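# Remove mat from pet tent, lay it flat

## Task

Get the mat out of the pet tent and leave it lying flat on the table, with the tent standing upright and its floor corners resting on the tabletop. Dropping the mat into place is allowed. Anything that stays put only because the robot is holding it does not count. At the end, open both grippers and move the arms away.

## Robot and tools

Robot: two arms, left_arm and right_arm, each ending in a parallel two-finger gripper. There are three cameras: cam_high (896x504), cam_left_wrist (504x504) and cam_right_wrist (504x504). Images come back in that order.

Frame: every position and orientation uses one shared scene frame. The origin sits on the tabletop midway between the arms. +z is up, +x reaches out over the table, and left_arm is on the +y side. The arm names do not tell you which side of an image is which. On each gripper, the fingers point along its own +z axis and close along its own y axis. end_effector_position is the spot between the finger pads, roughly 1 cm short of the fingertips. Printed hand positions can be somewhat wrong, more so when the arm is stretched far. Motions often stop a centimetre or more from the command, usually low.

Row layout: a row always has 16 numbers, even if only one arm should move. The first 8 are for left_arm and the next 8 are for right_arm. Each block of 8 is x, y, z in metres, then the quaternion qw, qx, qy, qz with w first, then the opening. All of these are absolute targets in the scene frame, not offsets. The opening runs from -1 (closed) to +1 (fully open, 0.094 m).

execute_actions(actions): actions is a list of up to 15 actions. Each action is a table of up to 15 rows, and each row lasts one control step of 1/30 s. If a table has fewer than 15 rows, its last row is repeated until the 15 steps are used up. An empty list changes nothing and just returns the state and images. Safety checks: the per-axis distance from the gripper's pose at the start of an action to the target must not exceed 0.6 m, measured along that gripper's current axes. If it does, that action is rejected for both arms. If any action is malformed, or the first action fails this check against the last reported state, the whole call is rejected and nothing moves. On every step the command is clipped to within 70 mm and 16 degrees of the measured pose, so a distant target can take several actions to reach. Position wins over orientation when both cannot be met. To hold an orientation steady, repeat the same quaternion you chose earlier rather than copying the reported one, which may have drifted.

move(target, speed, blocking): target is one 16-number row of absolute poses. Each gripper travels in a straight line toward its pose, and both paths finish together. A move lasts 0.5 to 10 s and is cut off at 10 s. speed is the top path speed in m/s, from 0.002 to 0.5 (default 0.25). Rotation is capped at twice that value in rad/s. The opening is applied at the start. Paths ignore obstacles and the other arm. Grippers lag, can drift off the path and can overshoot the speed, especially when the arm is nearly straight. Faster contact hits harder, and aiming deeper past a contact presses harder. With blocking=false the result returns after 0.5 s while the arm keeps moving. Until a result shows the move has ended, further rows and moves are refused, so use wait or stop first. The result adds a move: line giving the ending and the limits that acted. Possible endings are done, off_target, moving, held or fault. If only one arm is named, the other finished at rest. limits=paced means the pose was clipped. limits=held means a check held back some steps, after which the arm may speed up sharply. Each gripper's distance from its pose is also reported.

wait(seconds): from 0 to 10 s. Each arm holds its last command, a running move continues, and the wait returns early when the move ends. stop(): brakes a running move and needs room to stop. The fingers keep moving. zoom_image(camera, region): region is [x0, y0, x1, y1] in pixels of that camera's latest image, with (0,0) at the top-left, at most 504x504. finished_scene(scene): pass the current scene number. It ends the scene for good and reports whether the goal was met, so the result must already be stable.

Results: the state line shows left_arm: … | right_arm: … with position and quaternion. Hand target lines show where the controller is currently driving each gripper. grip_measured is the measured finger opening on the command scale, and may be off by about 1 mm per gripper. The last joint value gives the opening in metres. Calls that ran actions list step readings, and HELD there marks steps where that arm was held back. A pose unreachable line means the clearance check changed or blocked that arm's command. FAULT lines report stops. MOTOR HOT appears at 75 °C. At 90 °C the arm stops for 10 s, and at 100 °C the arm drops everything and falls. Joint limits (rad): waist -2.618 to 3.054, shoulder 0 to 3.142, elbow 0 to 3.142, wrist pitch -1.571 to 1.571, wrist yaw -1.571 to 1.571, wrist roll -2.094 to 2.094.

Gripping: command an opening about 0.03 below grip_measured for a firm hold, and less below it for a lighter one. Pads apply roughly 50-62 N, with less on very thin parts.

Avoid: knocking any rigid object, including the tent, off the table, which fails the job. Do not let the arms collide or press on each other. Avoid drops, slips, slams and hard pushes, and do not hold loads longer than needed, since that heats the motors. Loose items may get nudged occasionally. For an arm meant to stay still, resend its last reported pose and intended opening on every call. The robot keeps running while you think.

Each tool is called after "Call:" as name(argument=value, ...) on one line, values as JSON.

## Session

Call:
execute_actions(actions=[])

Scene clock: 0.00 s.
left_arm: end_effector_position=(+0.4168, +0.3136, +0.4098) grip_measured=+1.000 end_effector_quat_wxyz=(+0.707, -0.033, +0.706, +0.023) | right_arm: end_effector_position=(+0.4171, -0.2236, +0.4025) grip_measured=+1.000 end_effector_quat_wxyz=(+0.697, -0.064, +0.710, +0.075)
Joint positions: left_arm=[-0.004  1.048  1.058 -0.011  0.005 -0.014  0.094] | right_arm=[ 0.001  1.064  1.053 -0.007 -0.009  0.017  0.094]
Joint velocities: left_arm=[-0.012 -0.002 -0.002  0.007 -0.051 -0.007  0.   ] | right_arm=[ 0.002 -0.002 -0.002 -0.037 -0.007  0.037  0.   ]
Motor temperatures (°C, as the motors report them): left_arm=[19 18 17 18 22 19] | right_arm=[18 21 21 21 21 19]
Hand target (left_arm): +0.415, +0.313, +0.414; +0.709, -0.032, +0.704, +0.023
Hand target (right_arm): +0.415, -0.224, +0.407; +0.699, -0.064, +0.708, +0.075

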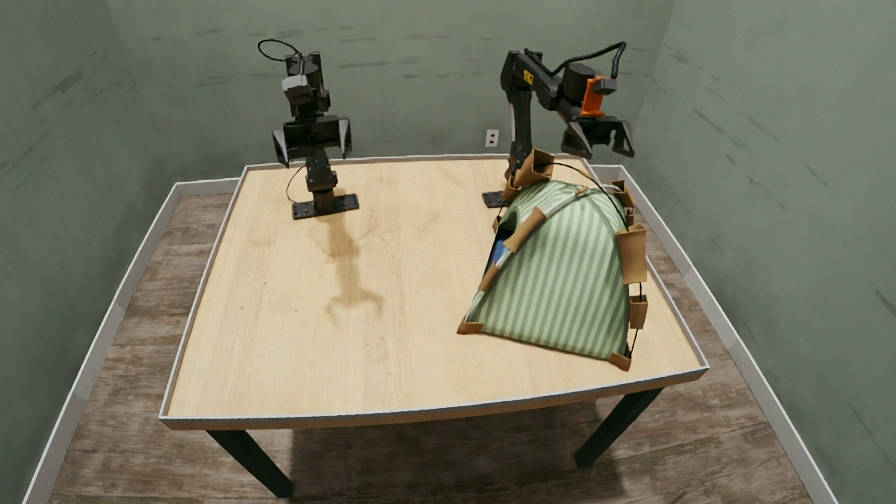

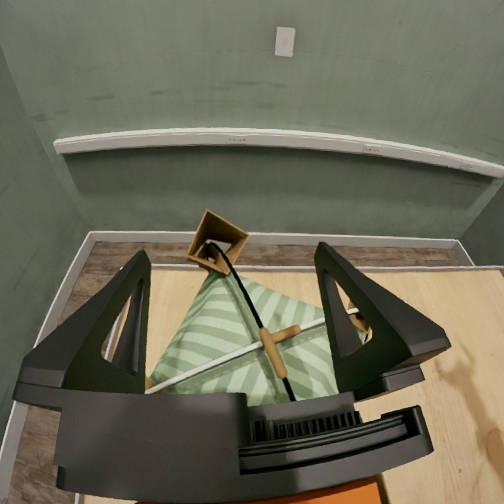

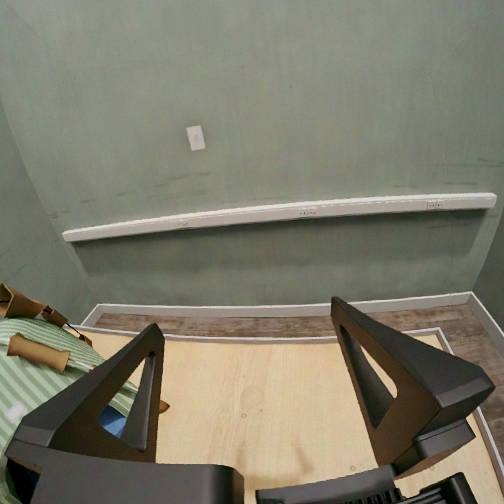

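Call:
move(target=[0.4168,0.3136,0.4098,0.707,-0.033,0.706,0.023,1,0.2,-0.03,0.16,0.422,-0.465,0.730,0.269,1], speed=0.35)

Call:
zoom_image(camera="cam_high", region=[380,130,700,390])

Scene clock: 3.50 s.
left_arm: end_effector_position=(+0.4168, +0.3136, +0.4098) grip_measured=+1.000 end_effector_quat_wxyz=(+0.707, -0.033, +0.706, +0.023) | right_arm: end_effector_position=(+0.1961, -0.0322, +0.1682) grip_measured=+1.000 end_effector_quat_wxyz=(+0.423, -0.463, +0.732, +0.264)
Joint positions: left_arm=[-0.004  1.048  1.058 -0.011  0.005 -0.014  0.094] | right_arm=[ 0.758  0.843  0.514 -0.204 -0.153 -0.095  0.094]
Joint velocities: left_arm=[ 0.002  0.002 -0.012  0.007  0.007 -0.007  0.   ] | right_arm=[-0.017 -0.012  0.002 -0.007 -0.037  0.051  0.   ]
Motor temperatures (°C, as the motors report them): left_arm=[19 18 18 19 22 19] | right_arm=[18 22 21 22 21 19]
Hand target (left_arm): +0.417, +0.314, +0.410; +0.707, -0.033, +0.706, +0.023
Hand target (right_arm): +0.195, -0.032, +0.161; +0.417, -0.465, +0.736, +0.262
Off the commanded pose (left_arm): 0.000 m, 0 deg.
Off the commanded pose (right_arm): 0.009 m, 1 deg.
move: done

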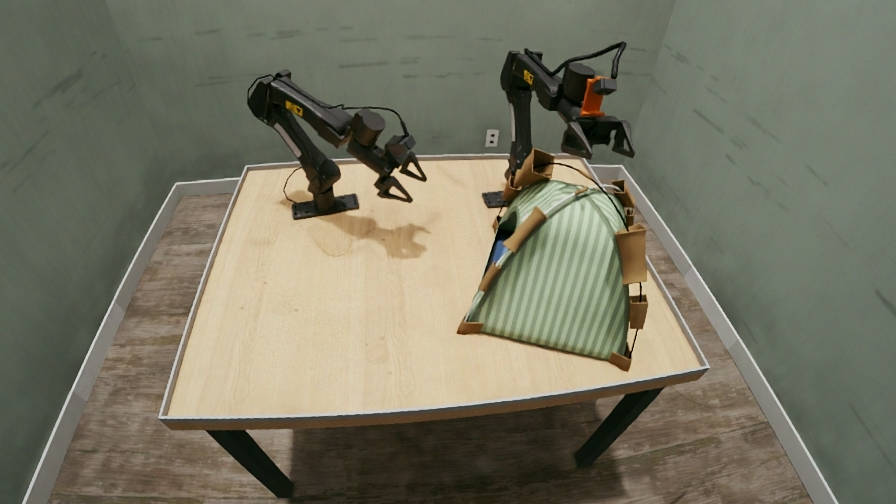

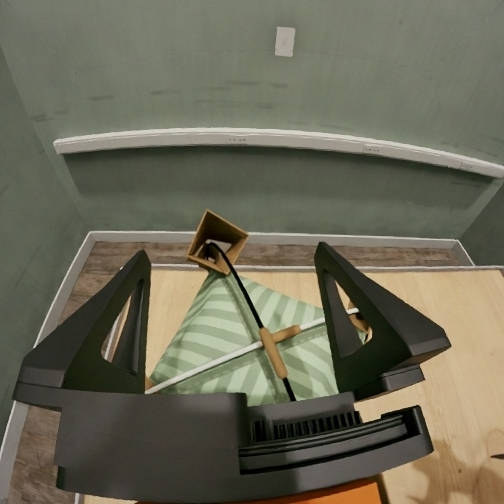

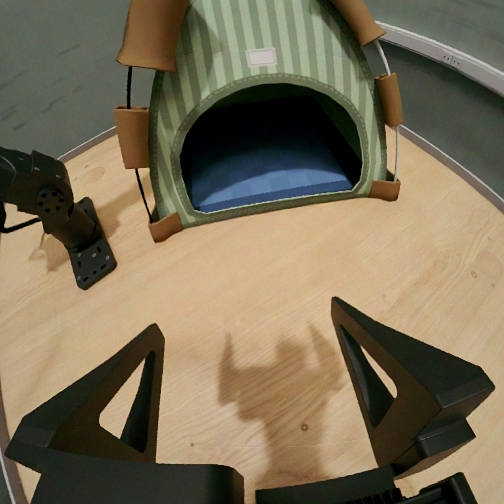

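Region (380, 130, 700, 390) of cam_high's 896x504 image, scaled by 1.575, with more detail than that image has; it fills the top 410 rows of this view, and the rest is white.

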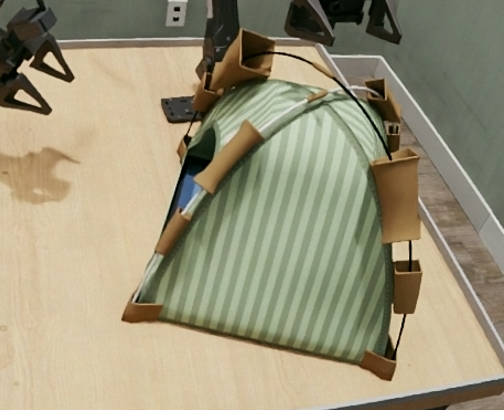

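Call:
move(target=[0.4168,0.3136,0.4098,0.707,-0.033,0.706,0.023,1,0.31,0.08,0.11,0.346,-0.52,0.743,0.242,1])

Scene clock: 5.40 s.
left_arm: end_effector_position=(+0.4168, +0.3136, +0.4098) grip_measured=+1.000 end_effector_quat_wxyz=(+0.707, -0.033, +0.706, +0.023) | right_arm: end_effector_position=(+0.3047, +0.0774, +0.1016) grip_measured=+1.000 end_effector_quat_wxyz=(+0.344, -0.517, +0.747, +0.239)
Joint positions: left_arm=[-0.004  1.048  1.058 -0.011  0.005 -0.014  0.094] | right_arm=[ 0.66   1.705  0.99  -0.027 -0.276 -0.243  0.094]
Joint velocities: left_arm=[ 0.022 -0.002  0.002  0.066 -0.022  0.007  0.   ] | right_arm=[ 0.007  0.002 -0.007  0.007  0.037  0.022  0.   ]
Motor temperatures (°C, as the motors report them): left_arm=[19 18 18 20 22 19] | right_arm=[18 22 22 22 21 19]
Hand target (left_arm): +0.417, +0.314, +0.410; +0.707, -0.033, +0.706, +0.023
Hand target (right_arm): +0.310, +0.080, +0.108; +0.346, -0.518, +0.744, +0.242
Off the commanded pose (left_arm): 0.000 m, 0 deg.
Off the commanded pose (right_arm): 0.010 m, 1 deg.
move: done

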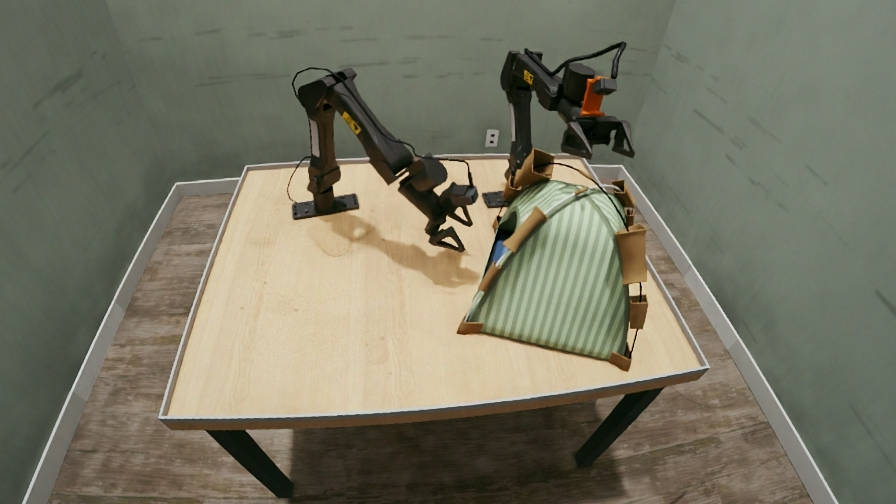

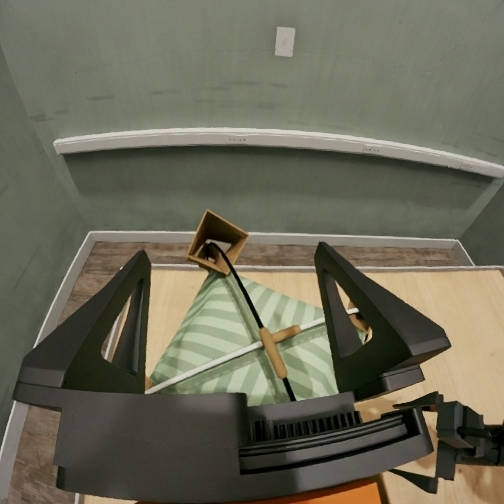

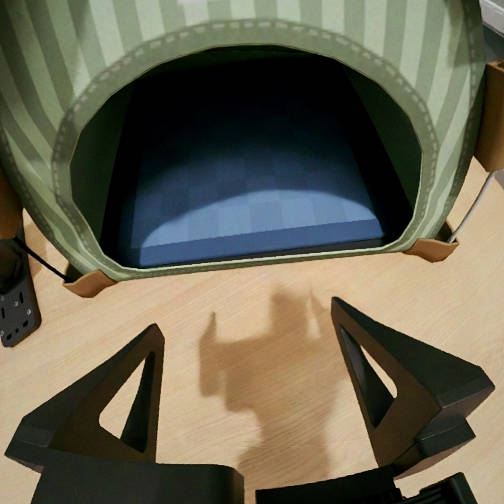

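Call:
move(target=[0.4168,0.3136,0.4098,0.707,-0.033,0.706,0.023,1,0.33,0.14,0.075,0.060,0.115,0.879,0.457,0.1], speed=0.4)

Scene clock: 8.80 s.
left_arm: end_effector_position=(+0.4168, +0.3136, +0.4098) grip_measured=+1.000 end_effector_quat_wxyz=(+0.707, -0.033, +0.706, +0.023) | right_arm: end_effector_position=(+0.3318, +0.1297, +0.0705) grip_measured=+0.102 end_effector_quat_wxyz=(+0.061, +0.122, +0.882, +0.451)
Joint positions: left_arm=[-0.004  1.048  1.058 -0.011  0.005 -0.014  0.094] | right_arm=[ 0.66   1.969  1.127  0.164 -0.361  1.296  0.052]
Joint velocities: left_arm=[ 0.002 -0.007  0.007 -0.007  0.007 -0.007  0.   ] | right_arm=[-0.012  0.007 -0.012 -0.081  0.051 -0.022 -0.002]
Motor temperatures (°C, as the motors report them): left_arm=[19 18 19 20 22 19] | right_arm=[18 22 22 23 21 19]
Hand target (left_arm): +0.417, +0.314, +0.410; +0.707, -0.033, +0.706, +0.023
Hand target (right_arm): +0.329, +0.139, +0.074; +0.059, +0.115, +0.880, +0.457
Off the commanded pose (left_arm): 0.000 m, 0 deg.
Off the commanded pose (right_arm): 0.011 m, 1 deg.
move: off_target (right_arm)

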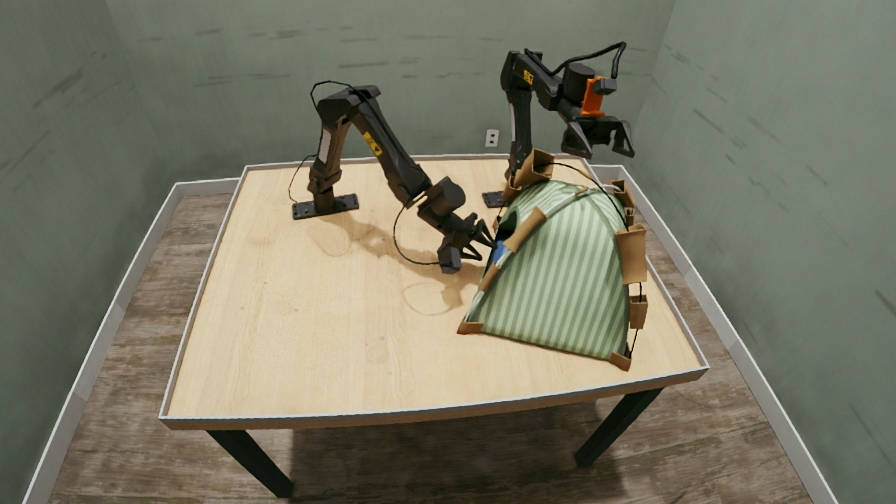

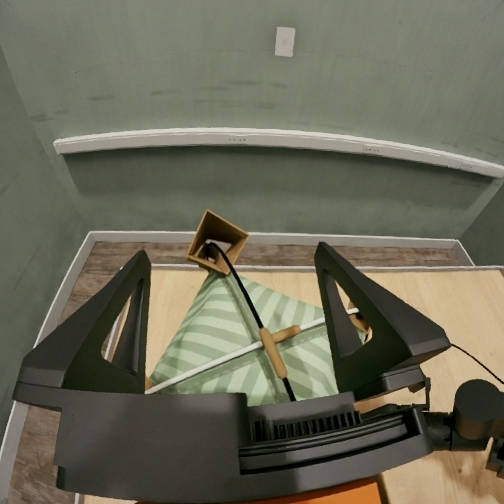

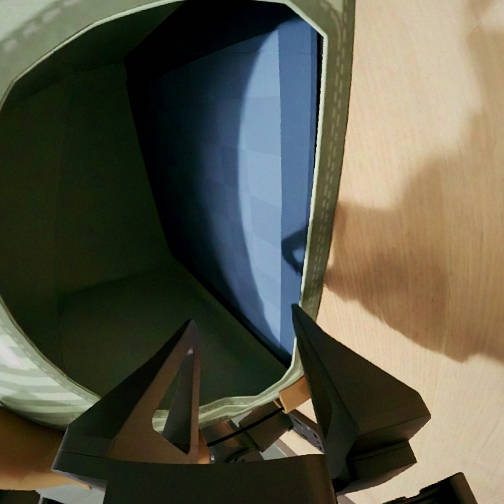

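Call:
move(target=[0.4168,0.3136,0.4098,0.707,-0.033,0.706,0.023,1,0.34,0.18,0.05,0.060,0.115,0.879,0.457,0.1], speed=0.1)

Scene clock: 10.07 s.
left_arm: end_effector_position=(+0.4168, +0.3136, +0.4098) grip_measured=+1.000 end_effector_quat_wxyz=(+0.707, -0.033, +0.706, +0.023) | right_arm: end_effector_position=(+0.3367, +0.1723, +0.0456) grip_measured=+0.102 end_effector_quat_wxyz=(+0.054, +0.117, +0.882, +0.452)
Joint positions: left_arm=[-0.004  1.048  1.058 -0.011  0.005 -0.014  0.094] | right_arm=[ 0.711  2.14   1.276  0.196 -0.339  1.327  0.052]
Joint velocities: left_arm=[ 0.002 -0.017 -0.012 -0.125 -0.007  0.007  0.   ] | right_arm=[-0.007 -0.007  0.012  0.007  0.022 -0.081 -0.001]
Motor temperatures (°C, as the motors report them): left_arm=[19 18 19 20 22 19] | right_arm=[18 23 23 23 21 19]
Hand target (left_arm): +0.417, +0.314, +0.410; +0.707, -0.033, +0.706, +0.023
Hand target (right_arm): +0.339, +0.179, +0.049; +0.060, +0.115, +0.880, +0.457
Off the commanded pose (left_arm): 0.000 m, 0 deg.
Off the commanded pose (right_arm): 0.009 m, 1 deg.
move: done

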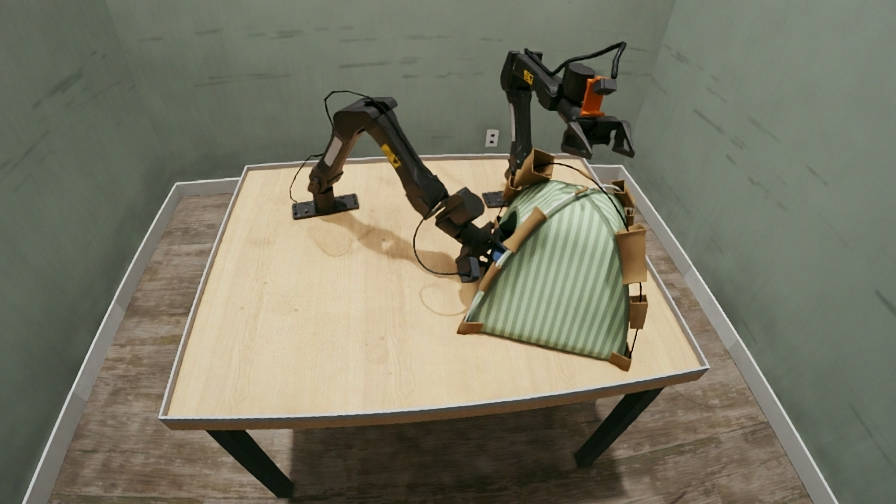

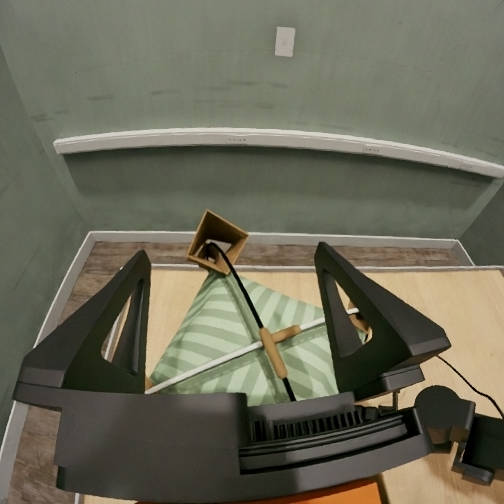

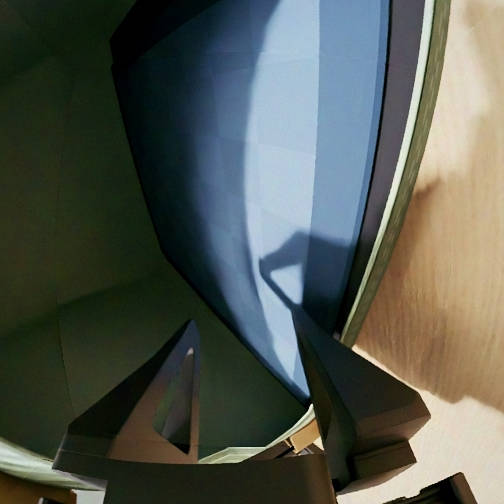

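Call:
move(target=[0.4168,0.3136,0.4098,0.707,-0.033,0.706,0.023,1,0.338,0.17,0.031,0.060,0.115,0.879,0.457,0.1], speed=0.06)

Scene clock: 11.40 s.
left_arm: end_effector_position=(+0.4168, +0.3136, +0.4098) grip_measured=+1.000 end_effector_quat_wxyz=(+0.707, -0.033, +0.706, +0.023) | right_arm: end_effector_position=(+0.3388, +0.1746, +0.0424) grip_measured=+0.102 end_effector_quat_wxyz=(+0.062, +0.113, +0.875, +0.466)
Joint positions: left_arm=[-0.004  1.048  1.058 -0.011  0.005 -0.014  0.094] | right_arm=[ 0.711  2.156  1.253  0.27  -0.338  1.328  0.052]
Joint velocities: left_arm=[-0.017 -0.017 -0.007 -0.11   0.007 -0.037  0.   ] | right_arm=[ 0.002  0.002 -0.007 -0.022  0.007 -0.022 -0.001]
Motor temperatures (°C, as the motors report them): left_arm=[19 18 19 21 22 19] | right_arm=[18 23 23 23 21 19]
Hand target (left_arm): +0.417, +0.314, +0.410; +0.707, -0.033, +0.706, +0.023
Hand target (right_arm): +0.338, +0.170, +0.031; +0.060, +0.115, +0.880, +0.457
Off the commanded pose (left_arm): 0.000 m, 0 deg.
Off the commanded pose (right_arm): 0.012 m, 1 deg.
move: off_target (right_arm)

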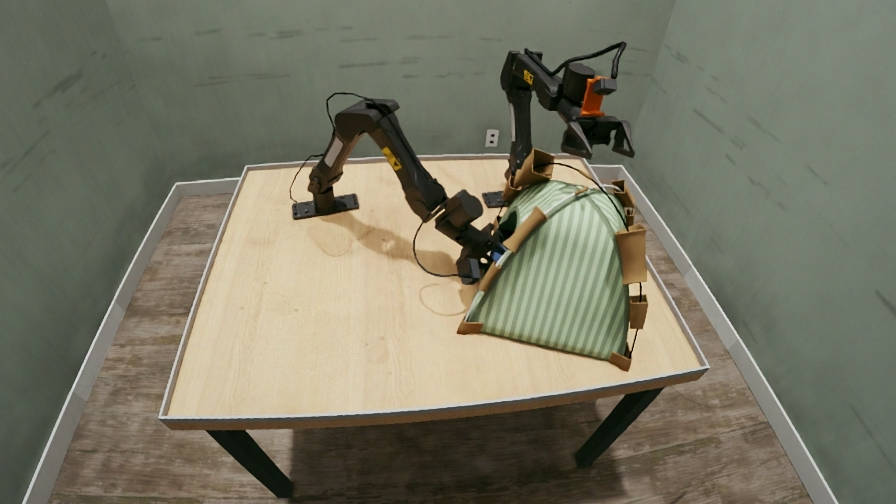

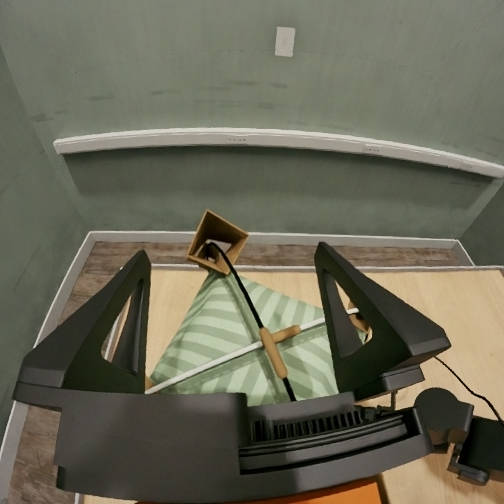

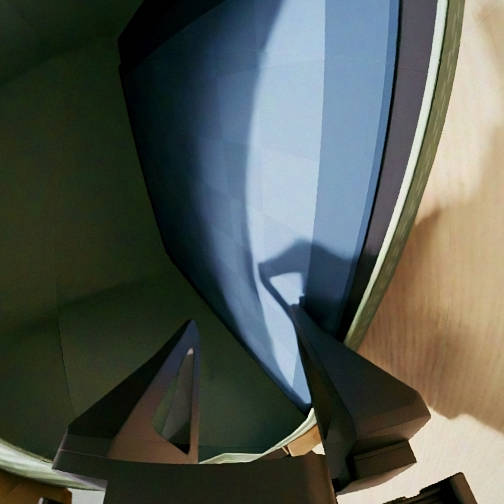

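Call:
move(target=[0.4168,0.3136,0.4098,0.707,-0.033,0.706,0.023,1,0.337,0.166,0.062,0.040,0.124,0.946,0.298,0.1], speed=0.15)

Scene clock: 14.00 s.
left_arm: end_effector_position=(+0.4168, +0.3136, +0.4098) grip_measured=+1.000 end_effector_quat_wxyz=(+0.707, -0.033, +0.706, +0.023) | right_arm: end_effector_position=(+0.3378, +0.1609, +0.0601) grip_measured=+0.101 end_effector_quat_wxyz=(+0.037, +0.134, +0.944, +0.300)
Joint positions: left_arm=[-0.004  1.048  1.058 -0.011  0.005 -0.014  0.094] | right_arm=[ 0.735  2.18   1.656 -0.468 -0.218  1.269  0.052]
Joint velocities: left_arm=[ 0.022 -0.012 -0.007  0.022 -0.007 -0.022  0.   ] | right_arm=[ 0.012 -0.002 -0.002 -0.095 -0.022 -0.125 -0.   ]
Motor temperatures (°C, as the motors report them): left_arm=[19 18 19 21 22 19] | right_arm=[18 24 23 23 21 19]
Hand target (left_arm): +0.417, +0.314, +0.410; +0.707, -0.033, +0.706, +0.023
Hand target (right_arm): +0.337, +0.166, +0.062; +0.043, +0.127, +0.945, +0.298
Off the commanded pose (left_arm): 0.000 m, 0 deg.
Off the commanded pose (right_arm): 0.005 m, 1 deg.
move: done

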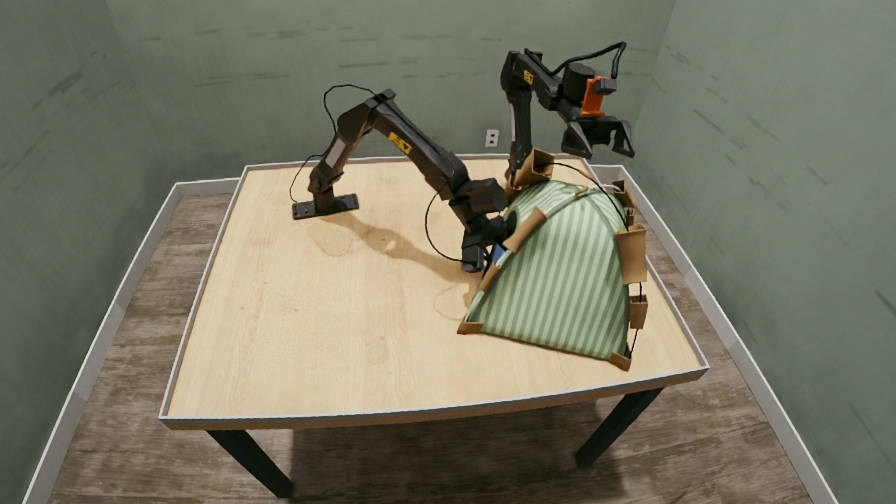

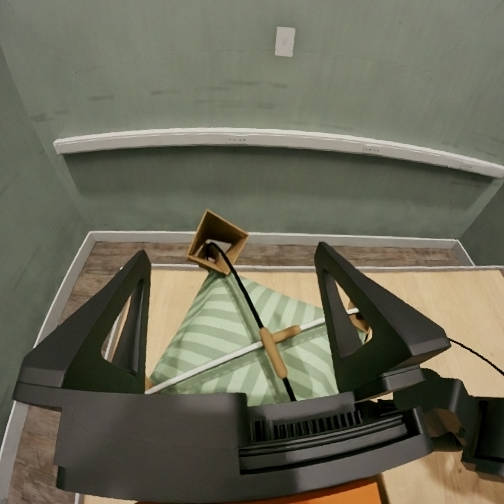

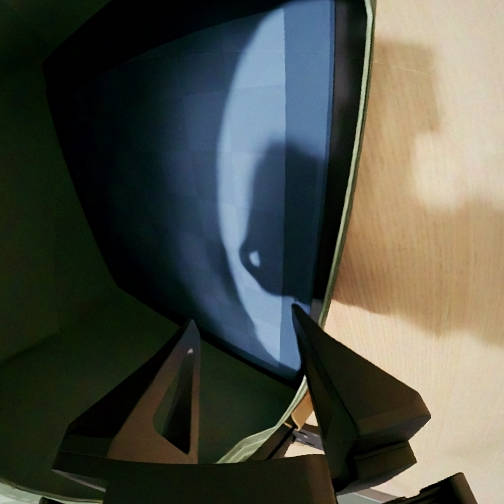

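Call:
move(target=[0.4168,0.3136,0.4098,0.707,-0.033,0.706,0.023,1,0.337,0.166,0.034,0.040,0.124,0.946,0.298,0.1], speed=0.06)

Scene clock: 15.10 s.
left_arm: end_effector_position=(+0.4168, +0.3136, +0.4098) grip_measured=+1.000 end_effector_quat_wxyz=(+0.707, -0.033, +0.706, +0.023) | right_arm: end_effector_position=(+0.3415, +0.1658, +0.0415) grip_measured=+0.101 end_effector_quat_wxyz=(+0.041, +0.131, +0.943, +0.304)
Joint positions: left_arm=[-0.004  1.048  1.058 -0.011  0.005 -0.014  0.094] | right_arm=[ 0.735  2.219  1.638 -0.399 -0.218  1.263  0.052]
Joint velocities: left_arm=[ 0.012 -0.012 -0.017 -0.051 -0.007 -0.051  0.   ] | right_arm=[-0.007 -0.012  0.007  0.037  0.007 -0.037 -0.001]
Motor temperatures (°C, as the motors report them): left_arm=[19 18 20 21 22 19] | right_arm=[18 25 23 23 21 19]
Hand target (left_arm): +0.417, +0.314, +0.410; +0.707, -0.033, +0.706, +0.023
Hand target (right_arm): +0.337, +0.166, +0.034; +0.040, +0.124, +0.946, +0.298
Off the commanded pose (left_arm): 0.000 m, 0 deg.
Off the commanded pose (right_arm): 0.009 m, 1 deg.
move: done

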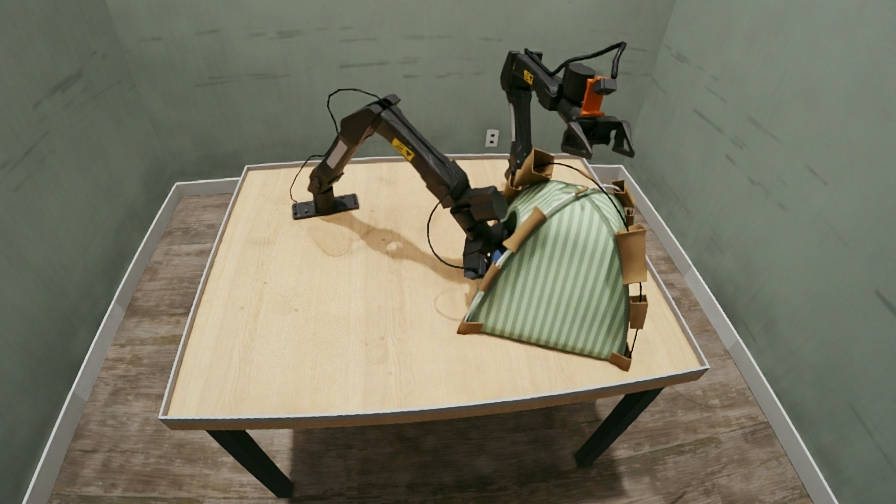

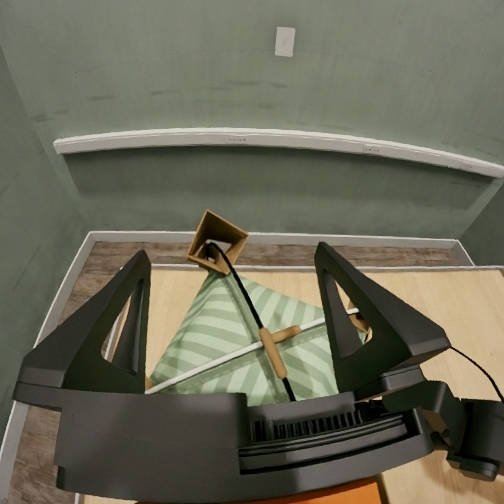

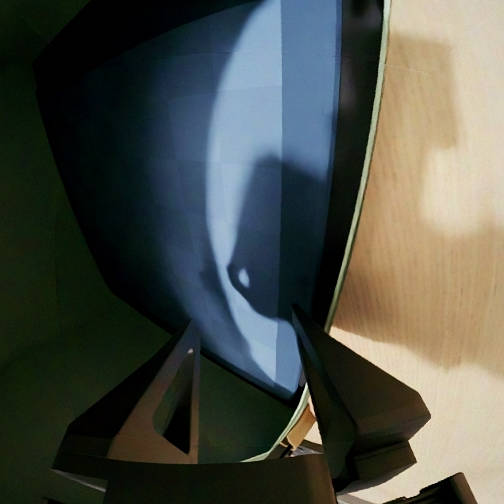

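Call:
move(target=[0.4168,0.3136,0.4098,0.707,-0.033,0.706,0.023,1,0.333,0.150,0.052,0.040,0.124,0.946,0.298,0.1], speed=0.06)

Call:
move(target=[0.4168,0.3136,0.4098,0.707,-0.033,0.706,0.023,1,0.333,0.150,0.03,0.040,0.124,0.946,0.298,0.1], speed=0.06)

Scene clock: 16.33 s.
left_arm: end_effector_position=(+0.4168, +0.3136, +0.4098) grip_measured=+1.000 end_effector_quat_wxyz=(+0.707, -0.033, +0.706, +0.023) | right_arm: end_effector_position=(+0.3344, +0.1565, +0.0468) grip_measured=+0.101 end_effector_quat_wxyz=(+0.040, +0.126, +0.945, +0.300)
Joint positions: left_arm=[-0.004  1.048  1.058 -0.011  0.005 -0.014  0.094] | right_arm=[ 0.735  2.175  1.592 -0.409 -0.218  1.251  0.052]
Joint velocities: left_arm=[ 0.022 -0.012 -0.007  0.11  -0.007 -0.007  0.   ] | right_arm=[-0.022 -0.002  0.012  0.007  0.022  0.051 -0.   ]
Motor temperatures (°C, as the motors report them): left_arm=[19 18 20 21 22 19] | right_arm=[18 25 23 23 21 19]
Hand target (left_arm): +0.417, +0.314, +0.410; +0.707, -0.033, +0.706, +0.023
Hand target (right_arm): +0.333, +0.150, +0.052; +0.040, +0.124, +0.946, +0.298
Off the commanded pose (left_arm): 0.000 m, 0 deg.
Off the commanded pose (right_arm): 0.008 m, 0 deg.
move: done

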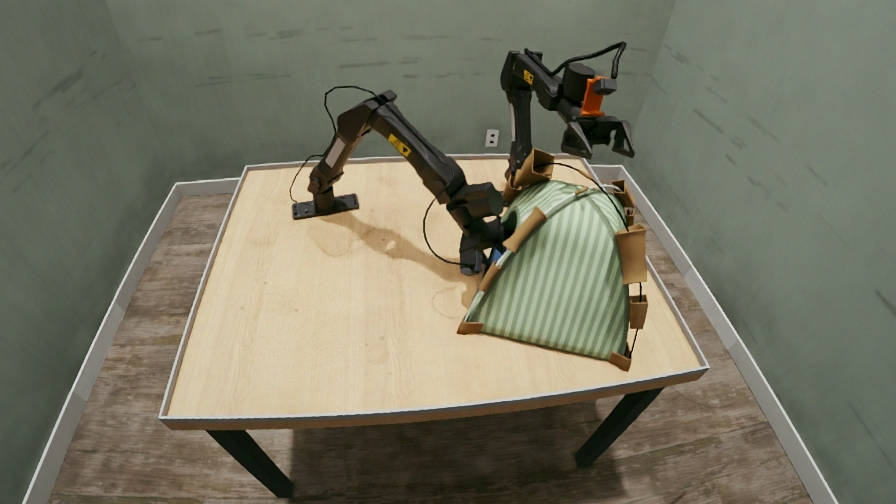

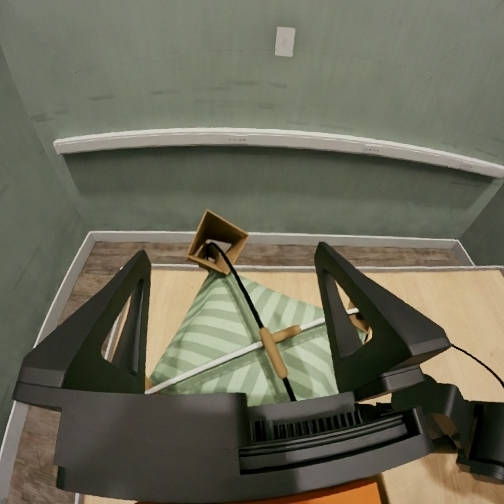

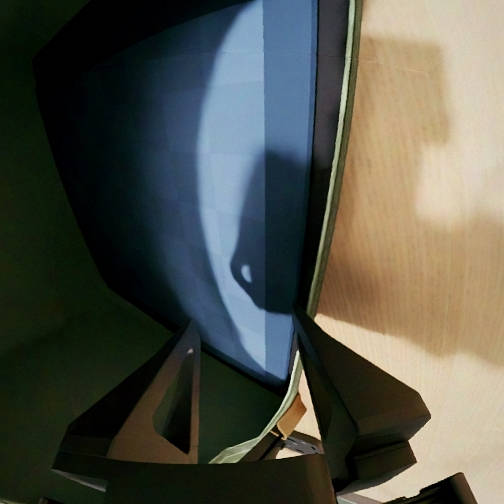

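Scene clock: 17.03 s.
left_arm: end_effector_position=(+0.4168, +0.3136, +0.4098) grip_measured=+1.000 end_effector_quat_wxyz=(+0.707, -0.033, +0.706, +0.023) | right_arm: end_effector_position=(+0.3325, +0.1539, +0.0362) grip_measured=+0.101 end_effector_quat_wxyz=(+0.042, +0.125, +0.944, +0.302)
Joint positions: left_arm=[-0.004  1.048  1.058 -0.011  0.005 -0.014  0.094] | right_arm=[ 0.735  2.175  1.544 -0.355 -0.218  1.251  0.052]
Joint velocities: left_arm=[ 0.007 -0.002  0.007 -0.022 -0.066  0.007  0.   ] | right_arm=[ 0.002  0.007  0.002  0.051  0.007 -0.022 -0.   ]
Motor temperatures (°C, as the motors report them): left_arm=[19 18 20 21 22 19] | right_arm=[18 25 23 23 21 19]
Hand target (left_arm): +0.417, +0.314, +0.410; +0.707, -0.033, +0.706, +0.023
Hand target (right_arm): +0.333, +0.150, +0.030; +0.040, +0.124, +0.946, +0.298
Off the commanded pose (left_arm): 0.000 m, 0 deg.
Off the commanded pose (right_arm): 0.007 m, 1 deg.
move: done

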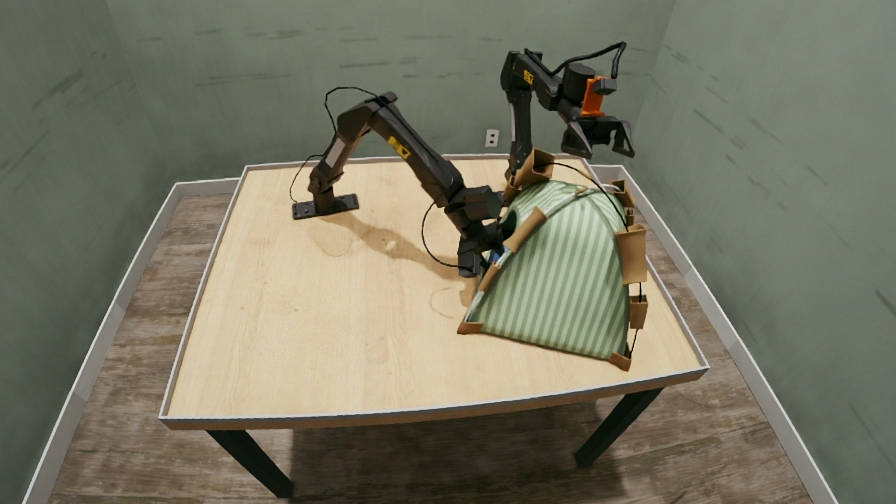

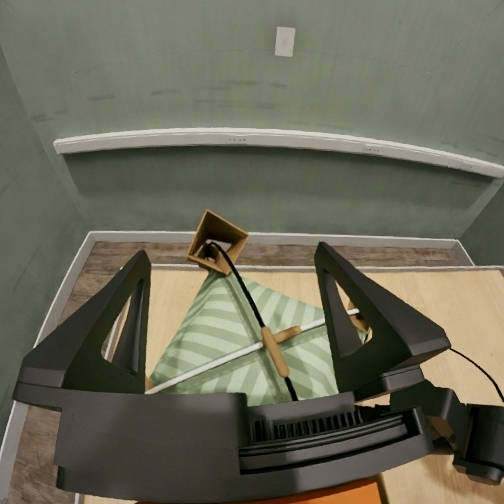

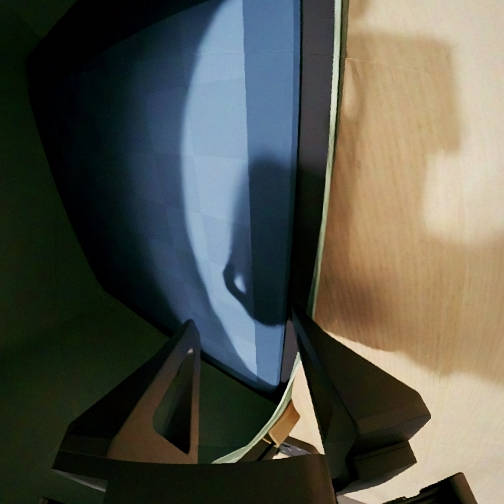

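Call:
move(target=[0.4168,0.3136,0.4098,0.707,-0.033,0.706,0.023,1,0.339,0.174,0.024,0.040,0.124,0.946,0.298,0.1], speed=0.04)

Scene clock: 18.33 s.
left_arm: end_effector_position=(+0.4168, +0.3136, +0.4098) grip_measured=+1.000 end_effector_quat_wxyz=(+0.707, -0.033, +0.706, +0.023) | right_arm: end_effector_position=(+0.3408, +0.1688, +0.0254) grip_measured=+0.101 end_effector_quat_wxyz=(+0.040, +0.126, +0.944, +0.302)
Joint positions: left_arm=[-0.004  1.048  1.058 -0.011  0.005 -0.014  0.094] | right_arm=[ 0.739  2.252  1.628 -0.361 -0.218  1.257  0.052]
Joint velocities: left_arm=[ 0.007 -0.017 -0.002  0.022 -0.066 -0.066  0.   ] | right_arm=[ 0.017 -0.002 -0.002 -0.007  0.007  0.022 -0.   ]
Motor temperatures (°C, as the motors report them): left_arm=[19 18 20 22 22 19] | right_arm=[18 26 23 23 21 19]
Hand target (left_arm): +0.417, +0.314, +0.410; +0.707, -0.033, +0.706, +0.023
Hand target (right_arm): +0.339, +0.174, +0.024; +0.040, +0.124, +0.946, +0.298
Off the commanded pose (left_arm): 0.000 m, 0 deg.
Off the commanded pose (right_arm): 0.006 m, 1 deg.
move: done

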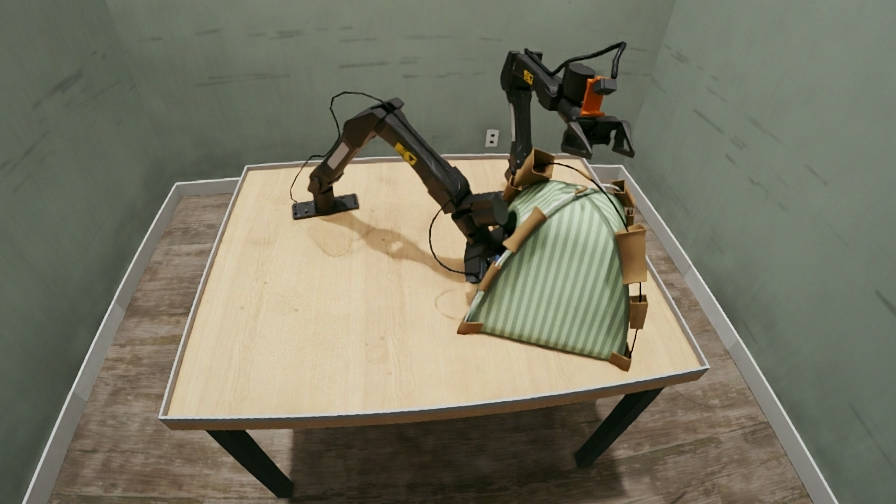

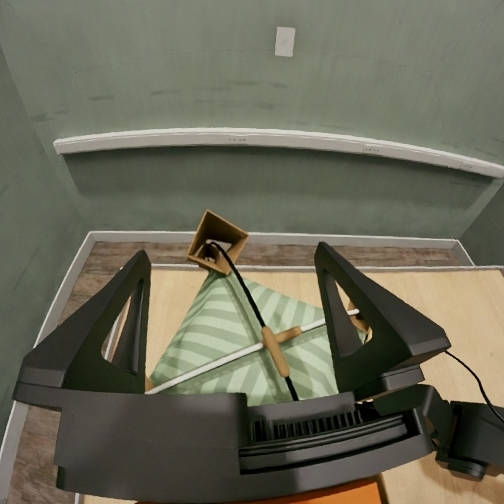

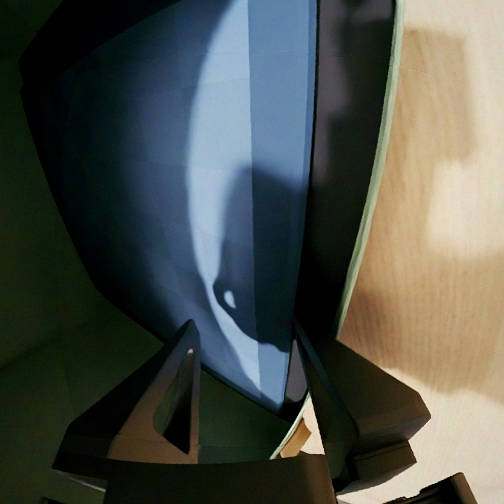

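Call:
execute_actions(actions=[[[0.4168,0.3136,0.4098,0.707,-0.033,0.706,0.023,1,0.340,0.176,0.019,0.040,0.124,0.946,0.298,-0.2]],[[0.4168,0.3136,0.4098,0.707,-0.033,0.706,0.023,1,0.339,0.173,0.014,0.040,0.124,0.946,0.298,-0.55]],[[0.4168,0.3136,0.4098,0.707,-0.033,0.706,0.023,1,0.338,0.170,0.011,0.040,0.124,0.946,0.298,-0.85]],[[0.4168,0.3136,0.4098,0.707,-0.033,0.706,0.023,1,0.338,0.170,0.011,0.040,0.124,0.946,0.298,-1]]])

Scene clock: 20.90 s.
left_arm: end_effector_position=(+0.4168, +0.3136, +0.4098) grip_measured=+1.000 end_effector_quat_wxyz=(+0.707, -0.033, +0.706, +0.023) | right_arm: end_effector_position=(+0.3430, +0.1716, +0.0215) grip_measured=-0.900 end_effector_quat_wxyz=(+0.042, +0.126, +0.942, +0.307)
Joint positions: left_arm=[-0.004  1.048  1.058 -0.011  0.005 -0.014  0.094] | right_arm=[ 0.739  2.266  1.628 -0.337 -0.218  1.259  0.005]
Joint velocities: left_arm=[ 0.012 -0.007  0.007 -0.051 -0.051 -0.066  0.   ] | right_arm=[ 0.012 -0.002 -0.002  0.022 -0.051  0.022  0.001]
Motor temperatures (°C, as the motors report them): left_arm=[19 18 20 22 22 19] | right_arm=[18 26 23 23 21 19]
Hand target (left_arm): +0.417, +0.314, +0.410; +0.707, -0.033, +0.706, +0.023
Hand target (right_arm): +0.338, +0.170, +0.011; +0.040, +0.124, +0.946, +0.298
Off the commanded pose (left_arm): 0.000 m, 0 deg.
Off the commanded pose (right_arm): 0.012 m, 1 deg.
Step readings (end_effector_position; steps 1 to 15: 1st action; 16 to 30: 2nd action; 31 to 45: 3rd action; 46 to 60: 4th action):
0: left_arm (+0.4168, +0.3136, +0.4098) | right_arm (+0.3409, +0.1688, +0.0255)
1: left_arm (+0.4168, +0.3136, +0.4098) | right_arm (+0.3408, +0.1688, +0.0251)
2: left_arm (+0.4168, +0.3136, +0.4098) | right_arm (+0.3409, +0.1689, +0.0244)
4: left_arm (+0.4168, +0.3136, +0.4098) | right_arm (+0.3411, +0.1692, +0.0218)
8: left_arm (+0.4168, +0.3136, +0.4098) | right_arm (+0.3417, +0.1699, +0.0215)
15: left_arm (+0.4168, +0.3136, +0.4098) | right_arm (+0.3417, +0.1699, +0.0215)
16: left_arm (+0.4168, +0.3136, +0.4098) | right_arm (+0.3418, +0.1700, +0.0216)
17: left_arm (+0.4168, +0.3136, +0.4098) | right_arm (+0.3418, +0.1700, +0.0216)
19: left_arm (+0.4168, +0.3136, +0.4098) | right_arm (+0.3418, +0.1701, +0.0216)
23: left_arm (+0.4168, +0.3136, +0.4098) | right_arm (+0.3418, +0.1701, +0.0217)
30: left_arm (+0.4168, +0.3136, +0.4098) | right_arm (+0.3418, +0.1701, +0.0217)
31: left_arm (+0.4168, +0.3136, +0.4098) | right_arm (+0.3419, +0.1701, +0.0214)
32: left_arm (+0.4168, +0.3136, +0.4098) | right_arm (+0.3420, +0.1703, +0.0212)
34: left_arm (+0.4168, +0.3136, +0.4098) | right_arm (+0.3424, +0.1709, +0.0211)
38: left_arm (+0.4168, +0.3136, +0.4098) | right_arm (+0.3426, +0.1712, +0.0211)
45: left_arm (+0.4168, +0.3136, +0.4098) | right_arm (+0.3426, +0.1712, +0.0211)
46: left_arm (+0.4168, +0.3136, +0.4098) | right_arm (+0.3427, +0.1713, +0.0211)
47: left_arm (+0.4168, +0.3136, +0.4098) | right_arm (+0.3428, +0.1714, +0.0213)
49: left_arm (+0.4168, +0.3136, +0.4098) | right_arm (+0.3430, +0.1716, +0.0215)
53: left_arm (+0.4168, +0.3136, +0.4098) | right_arm (+0.3430, +0.1716, +0.0215)
60: end_effector_position above

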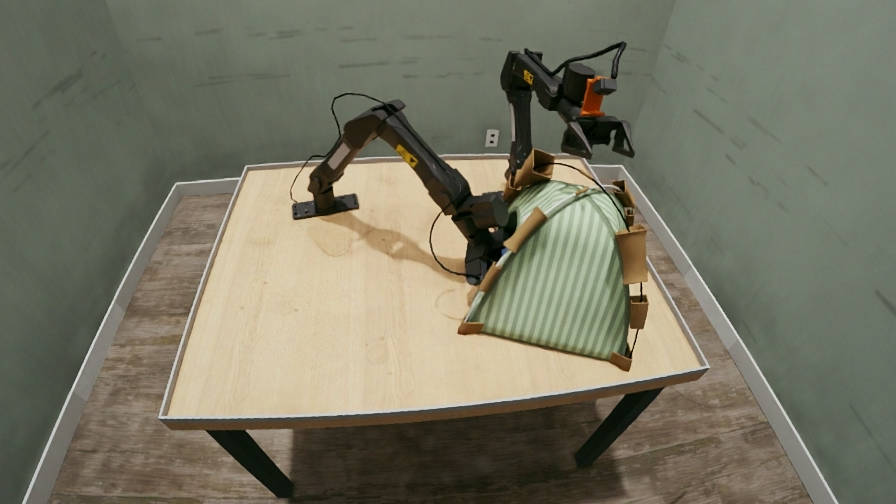

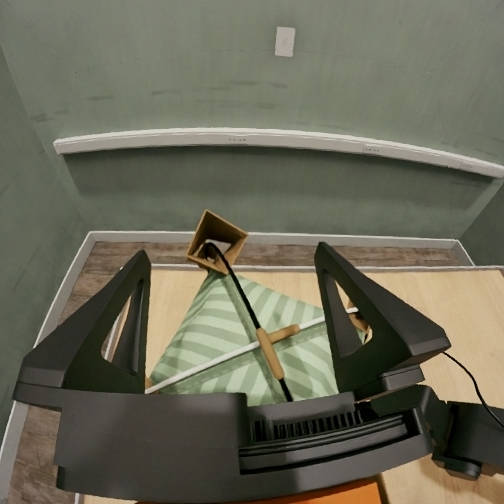

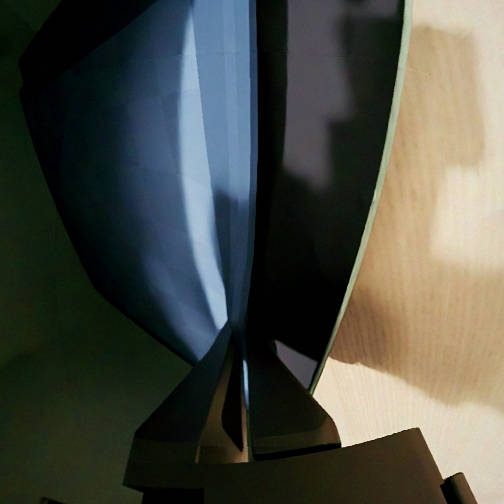

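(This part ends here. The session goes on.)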